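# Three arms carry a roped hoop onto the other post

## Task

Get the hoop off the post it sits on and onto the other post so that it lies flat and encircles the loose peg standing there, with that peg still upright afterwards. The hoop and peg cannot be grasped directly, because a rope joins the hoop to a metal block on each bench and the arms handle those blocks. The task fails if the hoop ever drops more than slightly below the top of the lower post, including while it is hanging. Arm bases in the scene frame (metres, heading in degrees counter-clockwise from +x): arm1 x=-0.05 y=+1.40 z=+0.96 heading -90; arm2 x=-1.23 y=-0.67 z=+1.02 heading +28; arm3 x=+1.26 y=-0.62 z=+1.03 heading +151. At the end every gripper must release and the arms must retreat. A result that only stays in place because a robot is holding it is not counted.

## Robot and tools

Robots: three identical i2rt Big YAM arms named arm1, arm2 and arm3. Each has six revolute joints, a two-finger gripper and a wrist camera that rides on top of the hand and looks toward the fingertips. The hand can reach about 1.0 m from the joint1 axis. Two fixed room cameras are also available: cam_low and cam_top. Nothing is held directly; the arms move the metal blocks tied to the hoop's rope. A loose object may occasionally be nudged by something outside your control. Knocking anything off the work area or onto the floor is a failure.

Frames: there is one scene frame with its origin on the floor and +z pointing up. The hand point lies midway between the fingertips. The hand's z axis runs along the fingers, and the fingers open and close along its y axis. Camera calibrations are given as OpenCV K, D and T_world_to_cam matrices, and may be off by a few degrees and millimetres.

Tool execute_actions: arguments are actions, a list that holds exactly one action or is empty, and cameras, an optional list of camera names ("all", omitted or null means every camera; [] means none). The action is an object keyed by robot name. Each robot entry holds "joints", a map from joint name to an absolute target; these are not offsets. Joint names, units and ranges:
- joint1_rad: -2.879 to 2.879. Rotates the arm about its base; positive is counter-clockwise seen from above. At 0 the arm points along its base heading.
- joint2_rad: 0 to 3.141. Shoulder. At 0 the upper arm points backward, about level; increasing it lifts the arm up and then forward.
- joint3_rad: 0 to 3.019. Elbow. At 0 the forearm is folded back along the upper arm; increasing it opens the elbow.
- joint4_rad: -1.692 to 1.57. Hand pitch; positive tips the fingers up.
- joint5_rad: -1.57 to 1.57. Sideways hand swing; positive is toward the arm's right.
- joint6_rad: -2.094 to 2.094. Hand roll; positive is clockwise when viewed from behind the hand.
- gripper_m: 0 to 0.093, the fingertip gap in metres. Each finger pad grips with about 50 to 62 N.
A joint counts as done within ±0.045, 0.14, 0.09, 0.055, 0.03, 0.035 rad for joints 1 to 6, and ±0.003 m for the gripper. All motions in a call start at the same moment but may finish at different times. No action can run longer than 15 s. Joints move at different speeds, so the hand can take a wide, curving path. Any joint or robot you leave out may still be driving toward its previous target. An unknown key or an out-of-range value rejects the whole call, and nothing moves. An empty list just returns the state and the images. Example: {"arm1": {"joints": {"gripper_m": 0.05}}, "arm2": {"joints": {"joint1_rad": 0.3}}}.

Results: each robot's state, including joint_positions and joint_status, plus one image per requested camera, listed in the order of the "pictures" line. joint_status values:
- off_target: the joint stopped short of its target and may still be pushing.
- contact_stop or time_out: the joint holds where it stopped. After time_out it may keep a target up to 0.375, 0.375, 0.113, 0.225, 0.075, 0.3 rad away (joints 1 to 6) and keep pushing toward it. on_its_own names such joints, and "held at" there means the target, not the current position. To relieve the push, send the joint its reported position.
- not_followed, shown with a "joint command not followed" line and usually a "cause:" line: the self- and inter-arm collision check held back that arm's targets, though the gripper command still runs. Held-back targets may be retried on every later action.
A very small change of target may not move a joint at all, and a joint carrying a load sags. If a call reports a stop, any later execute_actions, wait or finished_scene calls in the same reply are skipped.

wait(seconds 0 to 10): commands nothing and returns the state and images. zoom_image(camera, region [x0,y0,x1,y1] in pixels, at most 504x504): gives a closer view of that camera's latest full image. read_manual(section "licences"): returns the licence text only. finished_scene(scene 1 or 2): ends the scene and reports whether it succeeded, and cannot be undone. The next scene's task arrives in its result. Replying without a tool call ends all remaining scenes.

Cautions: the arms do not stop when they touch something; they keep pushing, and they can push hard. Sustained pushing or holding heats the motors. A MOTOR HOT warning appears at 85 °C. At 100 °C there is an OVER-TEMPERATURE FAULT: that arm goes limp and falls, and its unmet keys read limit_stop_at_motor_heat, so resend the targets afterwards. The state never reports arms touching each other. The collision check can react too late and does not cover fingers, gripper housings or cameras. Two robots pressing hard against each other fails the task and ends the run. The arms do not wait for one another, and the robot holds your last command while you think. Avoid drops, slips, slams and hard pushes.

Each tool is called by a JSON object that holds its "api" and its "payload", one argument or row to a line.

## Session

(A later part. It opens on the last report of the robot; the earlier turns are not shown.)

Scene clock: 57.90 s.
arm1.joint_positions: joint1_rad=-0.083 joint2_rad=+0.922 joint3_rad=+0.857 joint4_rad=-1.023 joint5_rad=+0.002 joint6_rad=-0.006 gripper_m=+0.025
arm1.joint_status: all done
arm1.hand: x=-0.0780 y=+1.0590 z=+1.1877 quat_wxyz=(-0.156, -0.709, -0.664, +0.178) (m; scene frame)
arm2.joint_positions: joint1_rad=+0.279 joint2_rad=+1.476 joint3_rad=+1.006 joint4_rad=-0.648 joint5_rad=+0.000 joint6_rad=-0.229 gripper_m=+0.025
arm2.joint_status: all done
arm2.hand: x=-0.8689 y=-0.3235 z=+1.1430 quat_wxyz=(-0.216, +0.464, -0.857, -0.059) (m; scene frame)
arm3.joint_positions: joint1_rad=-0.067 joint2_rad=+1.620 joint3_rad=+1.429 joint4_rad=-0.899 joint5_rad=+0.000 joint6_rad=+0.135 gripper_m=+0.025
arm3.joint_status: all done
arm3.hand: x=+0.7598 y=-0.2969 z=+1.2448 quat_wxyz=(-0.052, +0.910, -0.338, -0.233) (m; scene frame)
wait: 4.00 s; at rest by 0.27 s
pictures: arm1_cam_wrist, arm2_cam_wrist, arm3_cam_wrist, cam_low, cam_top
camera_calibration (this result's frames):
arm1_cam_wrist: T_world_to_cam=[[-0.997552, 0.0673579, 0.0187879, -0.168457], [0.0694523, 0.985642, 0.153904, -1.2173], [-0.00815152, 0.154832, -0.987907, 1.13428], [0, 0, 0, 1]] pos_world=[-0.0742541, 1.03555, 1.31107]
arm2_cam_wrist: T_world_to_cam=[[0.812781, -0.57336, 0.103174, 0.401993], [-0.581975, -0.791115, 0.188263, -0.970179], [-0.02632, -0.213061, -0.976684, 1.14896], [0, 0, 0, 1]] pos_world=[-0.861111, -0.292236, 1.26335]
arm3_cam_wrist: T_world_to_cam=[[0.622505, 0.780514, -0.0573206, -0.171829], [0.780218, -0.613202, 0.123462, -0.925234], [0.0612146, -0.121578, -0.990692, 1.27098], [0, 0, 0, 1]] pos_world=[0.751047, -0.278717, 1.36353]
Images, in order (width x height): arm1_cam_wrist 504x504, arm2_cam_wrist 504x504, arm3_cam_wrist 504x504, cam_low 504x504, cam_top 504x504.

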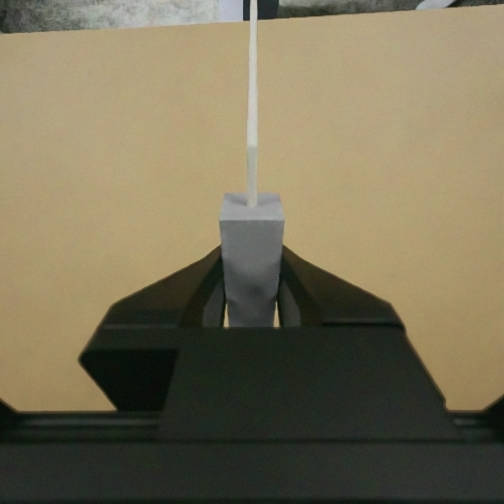

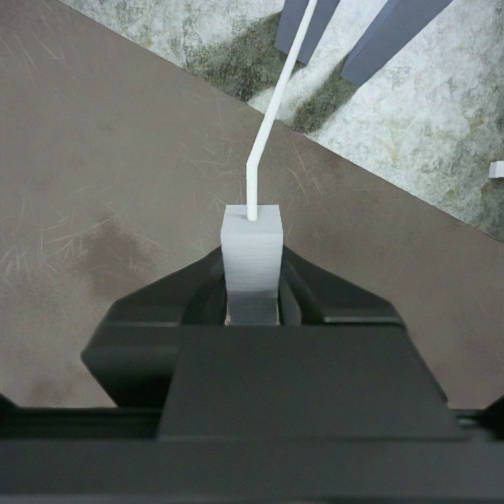

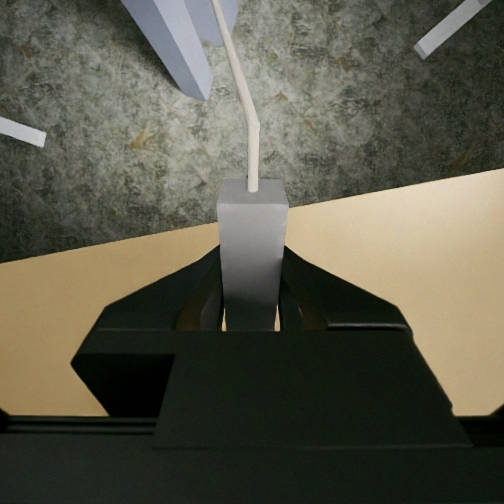

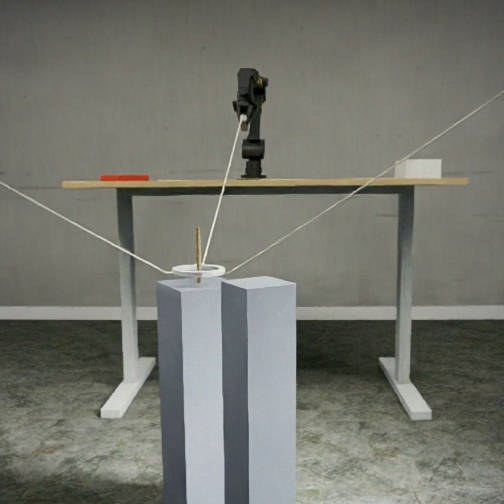

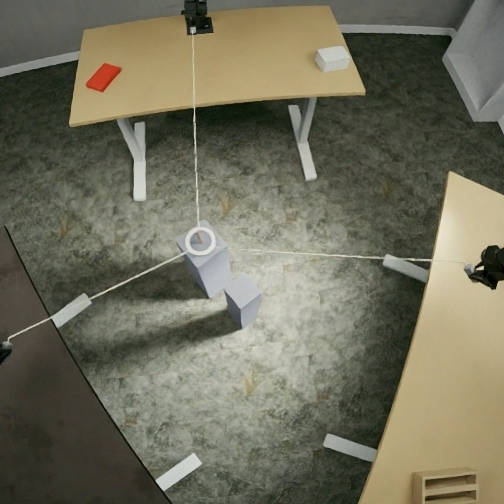

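{"api": "execute_actions", "payload": {
  "actions": [
    {"arm1":{"joints":{"joint2_rad":0.93,"joint3_rad":0.74,"joint4_rad":-0.86}},"arm2":{"joints":{"joint2_rad":1.563,"joint3_rad":0.97,"joint4_rad":-0.46}},"arm3":{"joints":{"joint2_rad":1.65,"joint3_rad":1.30,"joint4_rad":-0.72}}}
  ],
  "cameras": ["cam_low"]
}}

{"api": "execute_actions", "payload": {
  "actions": [
    {"arm1":{"joints":{"joint1_rad":0,"joint2_rad":1.92,"joint3_rad":1.55,"joint4_rad":-0.68}},"arm2":{"joints":{"joint1_rad":0.1,"joint2_rad":2.07,"joint3_rad":1.6,"joint4_rad":-0.6,"joint6_rad":0.07}},"arm3":{"joints":{"joint1_rad":0,"joint2_rad":2.05,"joint3_rad":1.48,"joint4_rad":-0.5,"joint6_rad":0}}}
  ],
  "cameras": ["cam_low","cam_top"]
}}

Scene clock: 59.73 s.
arm1.joint_positions: joint1_rad=-0.083 joint2_rad=+0.934 joint3_rad=+0.711 joint4_rad=-0.878 joint5_rad=+0.002 joint6_rad=-0.006 gripper_m=+0.025
arm1.joint_status: all done
arm1.hand: x=-0.0781 y=+1.0669 z=+1.1285 quat_wxyz=(-0.151, -0.710, -0.665, +0.173) (m; scene frame)
arm2.joint_positions: joint1_rad=+0.279 joint2_rad=+1.577 joint3_rad=+0.957 joint4_rad=-0.478 joint5_rad=+0.000 joint6_rad=-0.229 gripper_m=+0.025
arm2.joint_status: all done
arm2.hand: x=-0.8595 y=-0.3145 z=+1.0910 quat_wxyz=(-0.226, +0.463, -0.855, -0.062) (m; scene frame)
arm3.joint_positions: joint1_rad=-0.067 joint2_rad=+1.654 joint3_rad=+1.297 joint4_rad=-0.742 joint5_rad=+0.000 joint6_rad=+0.135 gripper_m=+0.025
arm3.joint_status: all done
arm3.hand: x=+0.7651 y=-0.3003 z=+1.1797 quat_wxyz=(-0.051, +0.911, -0.339, -0.229) (m; scene frame)
pictures: cam_low
Images, in order (width x height): cam_low 504x504.

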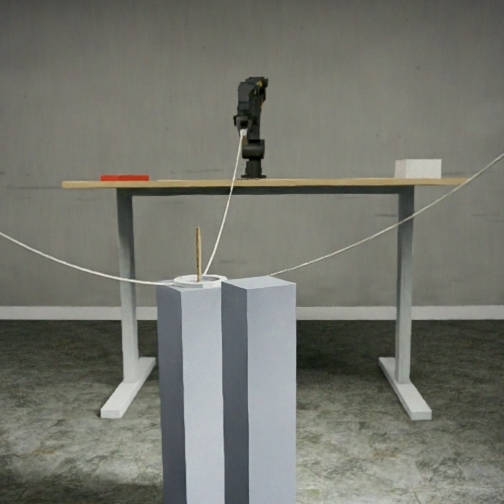

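Scene clock: 61.47 s.
arm1.joint_positions: joint1_rad=-0.004 joint2_rad=+1.960 joint3_rad=+1.488 joint4_rad=-0.687 joint5_rad=+0.000 joint6_rad=-0.006 gripper_m=+0.025
arm1.joint_status: all done
arm1.hand: x=-0.0512 y=+0.7345 z=+1.0108 quat_wxyz=(-0.138, -0.688, -0.697, +0.147) (m; scene frame)
arm2.joint_positions: joint1_rad=+0.094 joint2_rad=+2.082 joint3_rad=+1.553 joint4_rad=-0.594 joint5_rad=+0.000 joint6_rad=+0.062 gripper_m=+0.025
arm2.joint_status: all done
arm2.hand: x=-0.6432 y=-0.2870 z=+1.0359 quat_wxyz=(-0.210, +0.248, -0.943, -0.070) (m; scene frame)
arm3.joint_positions: joint1_rad=+0.007 joint2_rad=+2.079 joint3_rad=+1.439 joint4_rad=-0.515 joint5_rad=+0.000 joint6_rad=+0.012 gripper_m=+0.025
arm3.joint_status: all done
arm3.hand: x=+0.6717 y=-0.2990 z=+1.0051 quat_wxyz=(-0.050, +0.946, -0.248, -0.201) (m; scene frame)
pictures: cam_low, cam_top
Images, in order (width x height): cam_low 504x504, cam_top 504x504.

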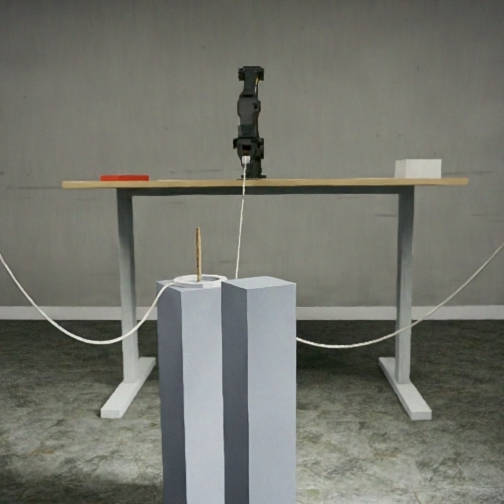

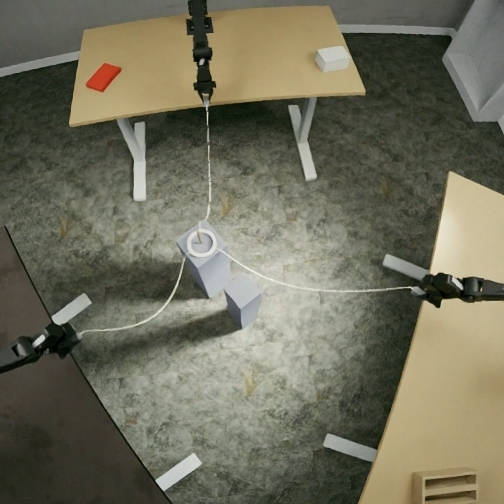

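{"api": "execute_actions", "payload": {
  "actions": [
    {"arm1":{"joints":{"joint4_rad":-1.088}},"arm2":{"joints":{"joint4_rad":-1.022}},"arm3":{"joints":{"joint4_rad":-0.92}}}
  ],
  "cameras": []
}}

{"api": "execute_actions", "payload": {
  "actions": [
    {"arm1":{"joints":{"joint2_rad":2.005}},"arm2":{"joints":{"joint2_rad":2.145}},"arm3":{"joints":{"joint2_rad":2.14}}}
  ]
}}

Scene clock: 62.93 s.
arm1.joint_positions: joint1_rad=-0.004 joint2_rad=+1.959 joint3_rad=+1.489 joint4_rad=-1.080 joint5_rad=+0.000 joint6_rad=-0.006 gripper_m=+0.025
arm1.joint_status: all done
arm1.hand: x=-0.0518 y=+0.8283 z=+0.9912 quat_wxyz=(-0.001, -0.703, -0.711, +0.009) (m; scene frame)
arm2.joint_positions: joint1_rad=+0.094 joint2_rad=+2.082 joint3_rad=+1.553 joint4_rad=-1.012 joint5_rad=+0.000 joint6_rad=+0.062 gripper_m=+0.025
arm2.joint_status: all done
arm2.hand: x=-0.7262 y=-0.3411 z=+1.0120 quat_wxyz=(-0.014, +0.255, -0.967, -0.005) (m; scene frame)
arm3.joint_positions: joint1_rad=+0.007 joint2_rad=+2.079 joint3_rad=+1.439 joint4_rad=-0.908 joint5_rad=+0.000 joint6_rad=+0.012 gripper_m=+0.025
arm3.joint_status: all done
arm3.hand: x=+0.7539 y=-0.3442 z=+0.9841 quat_wxyz=(-0.003, +0.967, -0.254, -0.012) (m; scene frame)
pictures: none
No camera images: the call's "cameras" was empty. Leave "cameras" out to get every camera's image.

Scene clock: 63.87 s.
arm1.joint_positions: joint1_rad=-0.004 joint2_rad=+2.013 joint3_rad=+1.500 joint4_rad=-1.081 joint5_rad=+0.000 joint6_rad=-0.006 gripper_m=+0.025
arm1.joint_status: all done
arm1.hand: x=-0.0521 y=+0.8295 z=+0.9658 quat_wxyz=(+0.015, -0.703, -0.711, -0.007) (m; scene frame)
arm2.joint_positions: joint1_rad=+0.094 joint2_rad=+2.148 joint3_rad=+1.558 joint4_rad=-1.012 joint5_rad=+0.000 joint6_rad=+0.062 gripper_m=+0.025
arm2.joint_status: all done
arm2.hand: x=-0.7331 y=-0.3456 z=+0.9759 quat_wxyz=(+0.015, +0.255, -0.967, +0.005) (m; scene frame)
arm3.joint_positions: joint1_rad=+0.007 joint2_rad=+2.132 joint3_rad=+1.439 joint4_rad=-0.909 joint5_rad=+0.000 joint6_rad=+0.012 gripper_m=+0.025
arm3.joint_status: all done
arm3.hand: x=+0.7628 y=-0.3490 z=+0.9552 quat_wxyz=(+0.004, +0.967, -0.254, +0.014) (m; scene frame)
pictures: arm1_cam_wrist, arm2_cam_wrist, arm3_cam_wrist, cam_low, cam_top
camera_calibration (this result's frames):
arm1_cam_wrist: T_world_to_cam=[[-0.999816, -0.0142109, 0.0129015, -0.049804], [-0.00328687, 0.78901, 0.614372, -1.24414], [-0.0189102, 0.614216, -0.788911, 0.376961], [0, 0, 0, 1]] pos_world=[-0.0467558, 0.749397, 1.0624]
arm2_cam_wrist: T_world_to_cam=[[0.484482, -0.874727, 0.0113927, 0.0409224], [-0.692037, -0.375265, 0.616653, -1.23217], [-0.535128, -0.306641, -0.787153, 0.394302], [0, 0, 0, 1]] pos_world=[-0.661535, -0.305686, 1.06973]
arm3_cam_wrist: T_world_to_cam=[[0.471547, 0.881819, -0.00621989, -0.0478929], [0.712677, -0.376926, 0.591623, -1.2369], [0.51936, -0.283411, -0.80619, 0.395379], [0, 0, 0, 1]] pos_world=[0.698751, -0.311933, 1.05023]
Images, in order (width x height): arm1_cam_wrist 504x504, arm2_cam_wrist 504x504, arm3_cam_wrist 504x504, cam_low 504x504, cam_top 504x504.

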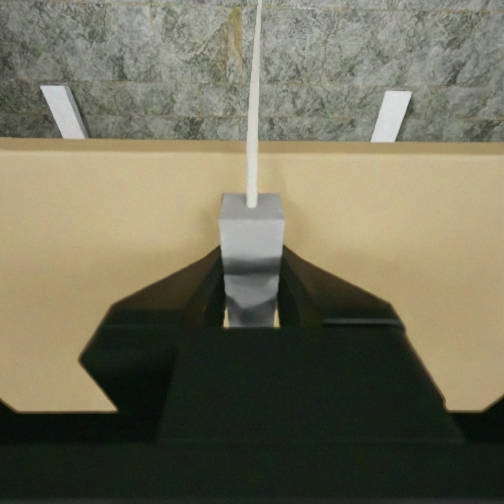

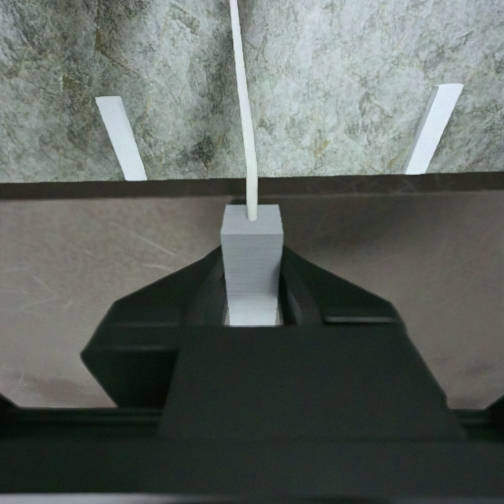

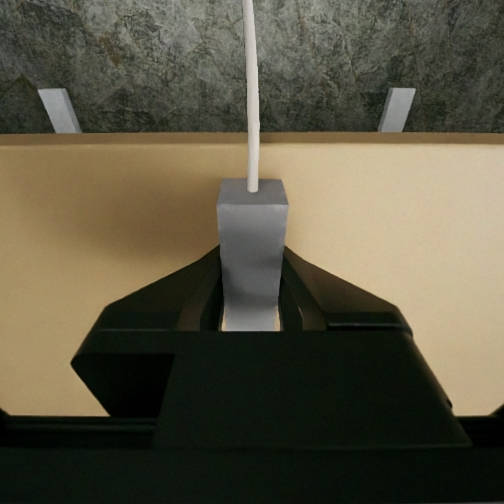

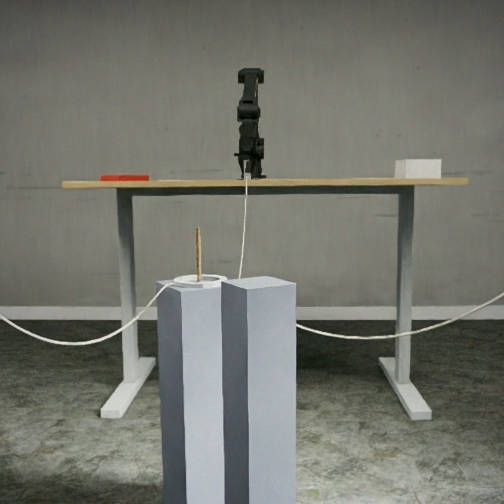

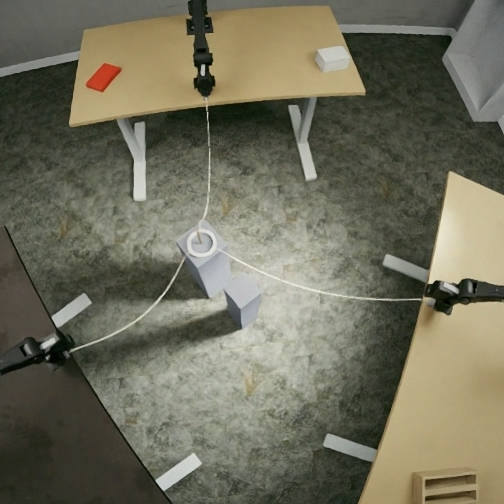

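{"api": "execute_actions", "payload": {
  "actions": [
    {"arm1":{"joints":{"gripper_m":0.09}},"arm2":{"joints":{"gripper_m":0.09}},"arm3":{"joints":{"gripper_m":0.09}}}
  ],
  "cameras": []
}}

{"api": "execute_actions", "payload": {
  "actions": [
    {"arm1":{"joints":{"joint2_rad":1.6}},"arm2":{"joints":{"joint2_rad":1.7}},"arm3":{"joints":{"joint2_rad":1.7}}}
  ],
  "cameras": ["cam_low","cam_top"]
}}

{"api": "finished_scene", "payload": {
  "scene": 1
}}

Scene clock: 64.93 s.
arm1.joint_positions: joint1_rad=-0.004 joint2_rad=+2.013 joint3_rad=+1.501 joint4_rad=-1.081 joint5_rad=+0.000 joint6_rad=-0.006 gripper_m=+0.090
arm1.joint_status: all done
arm1.hand: x=-0.0521 y=+0.8293 z=+0.9659 quat_wxyz=(+0.014, -0.703, -0.711, -0.006) (m; scene frame)
arm2.joint_positions: joint1_rad=+0.094 joint2_rad=+2.148 joint3_rad=+1.558 joint4_rad=-1.012 joint5_rad=+0.000 joint6_rad=+0.063 gripper_m=+0.090
arm2.joint_status: all done
arm2.hand: x=-0.7330 y=-0.3455 z=+0.9760 quat_wxyz=(+0.015, +0.254, -0.967, +0.005) (m; scene frame)
arm3.joint_positions: joint1_rad=+0.007 joint2_rad=+2.132 joint3_rad=+1.439 joint4_rad=-0.909 joint5_rad=+0.000 joint6_rad=+0.011 gripper_m=+0.090
arm3.joint_status: all done
arm3.hand: x=+0.7628 y=-0.3490 z=+0.9552 quat_wxyz=(+0.004, +0.967, -0.254, +0.014) (m; scene frame)
pictures: none
No camera images: the call's "cameras" was empty. Leave "cameras" out to get every camera's image.

Scene clock: 66.50 s.
arm1.joint_positions: joint1_rad=-0.004 joint2_rad=+1.603 joint3_rad=+1.531 joint4_rad=-1.082 joint5_rad=+0.000 joint6_rad=-0.006 gripper_m=+0.090
arm1.joint_status: all done
arm1.hand: x=-0.0494 y=+0.8179 z=+1.2094 quat_wxyz=(-0.140, -0.688, -0.697, +0.148) (m; scene frame)
arm2.joint_positions: joint1_rad=+0.094 joint2_rad=+1.701 joint3_rad=+1.591 joint4_rad=-1.014 joint5_rad=+0.000 joint6_rad=+0.063 gripper_m=+0.090
arm2.joint_status: all done
arm2.hand: x=-0.7088 y=-0.3296 z=+1.2569 quat_wxyz=(-0.210, +0.248, -0.943, -0.070) (m; scene frame)
arm3.joint_positions: joint1_rad=+0.007 joint2_rad=+1.685 joint3_rad=+1.455 joint4_rad=-0.911 joint5_rad=+0.000 joint6_rad=+0.011 gripper_m=+0.090
arm3.joint_status: all done
arm3.hand: x=+0.7282 y=-0.3301 z=+1.2185 quat_wxyz=(-0.052, +0.945, -0.248, -0.208) (m; scene frame)
pictures: cam_low, cam_top
Images, in order (width x height): cam_low 504x504, cam_top 504x504.

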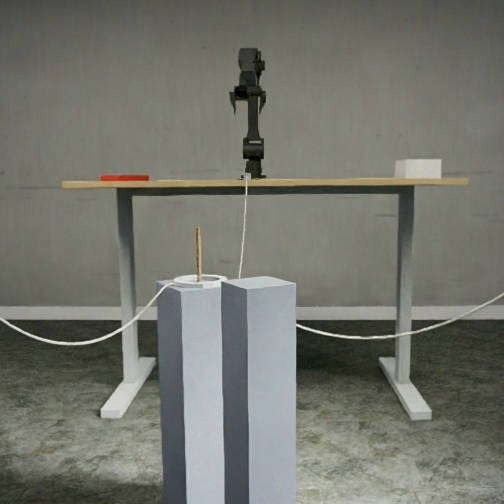

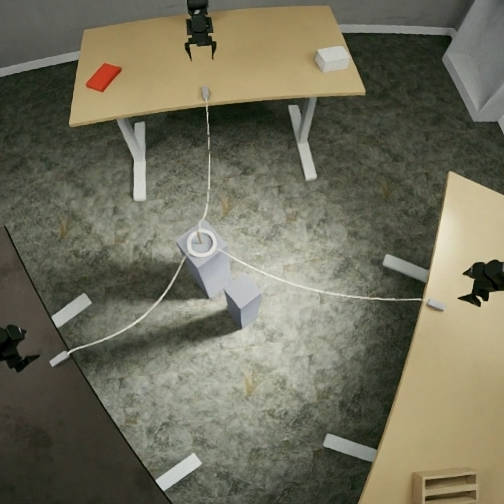

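The scene is finished: the task was done.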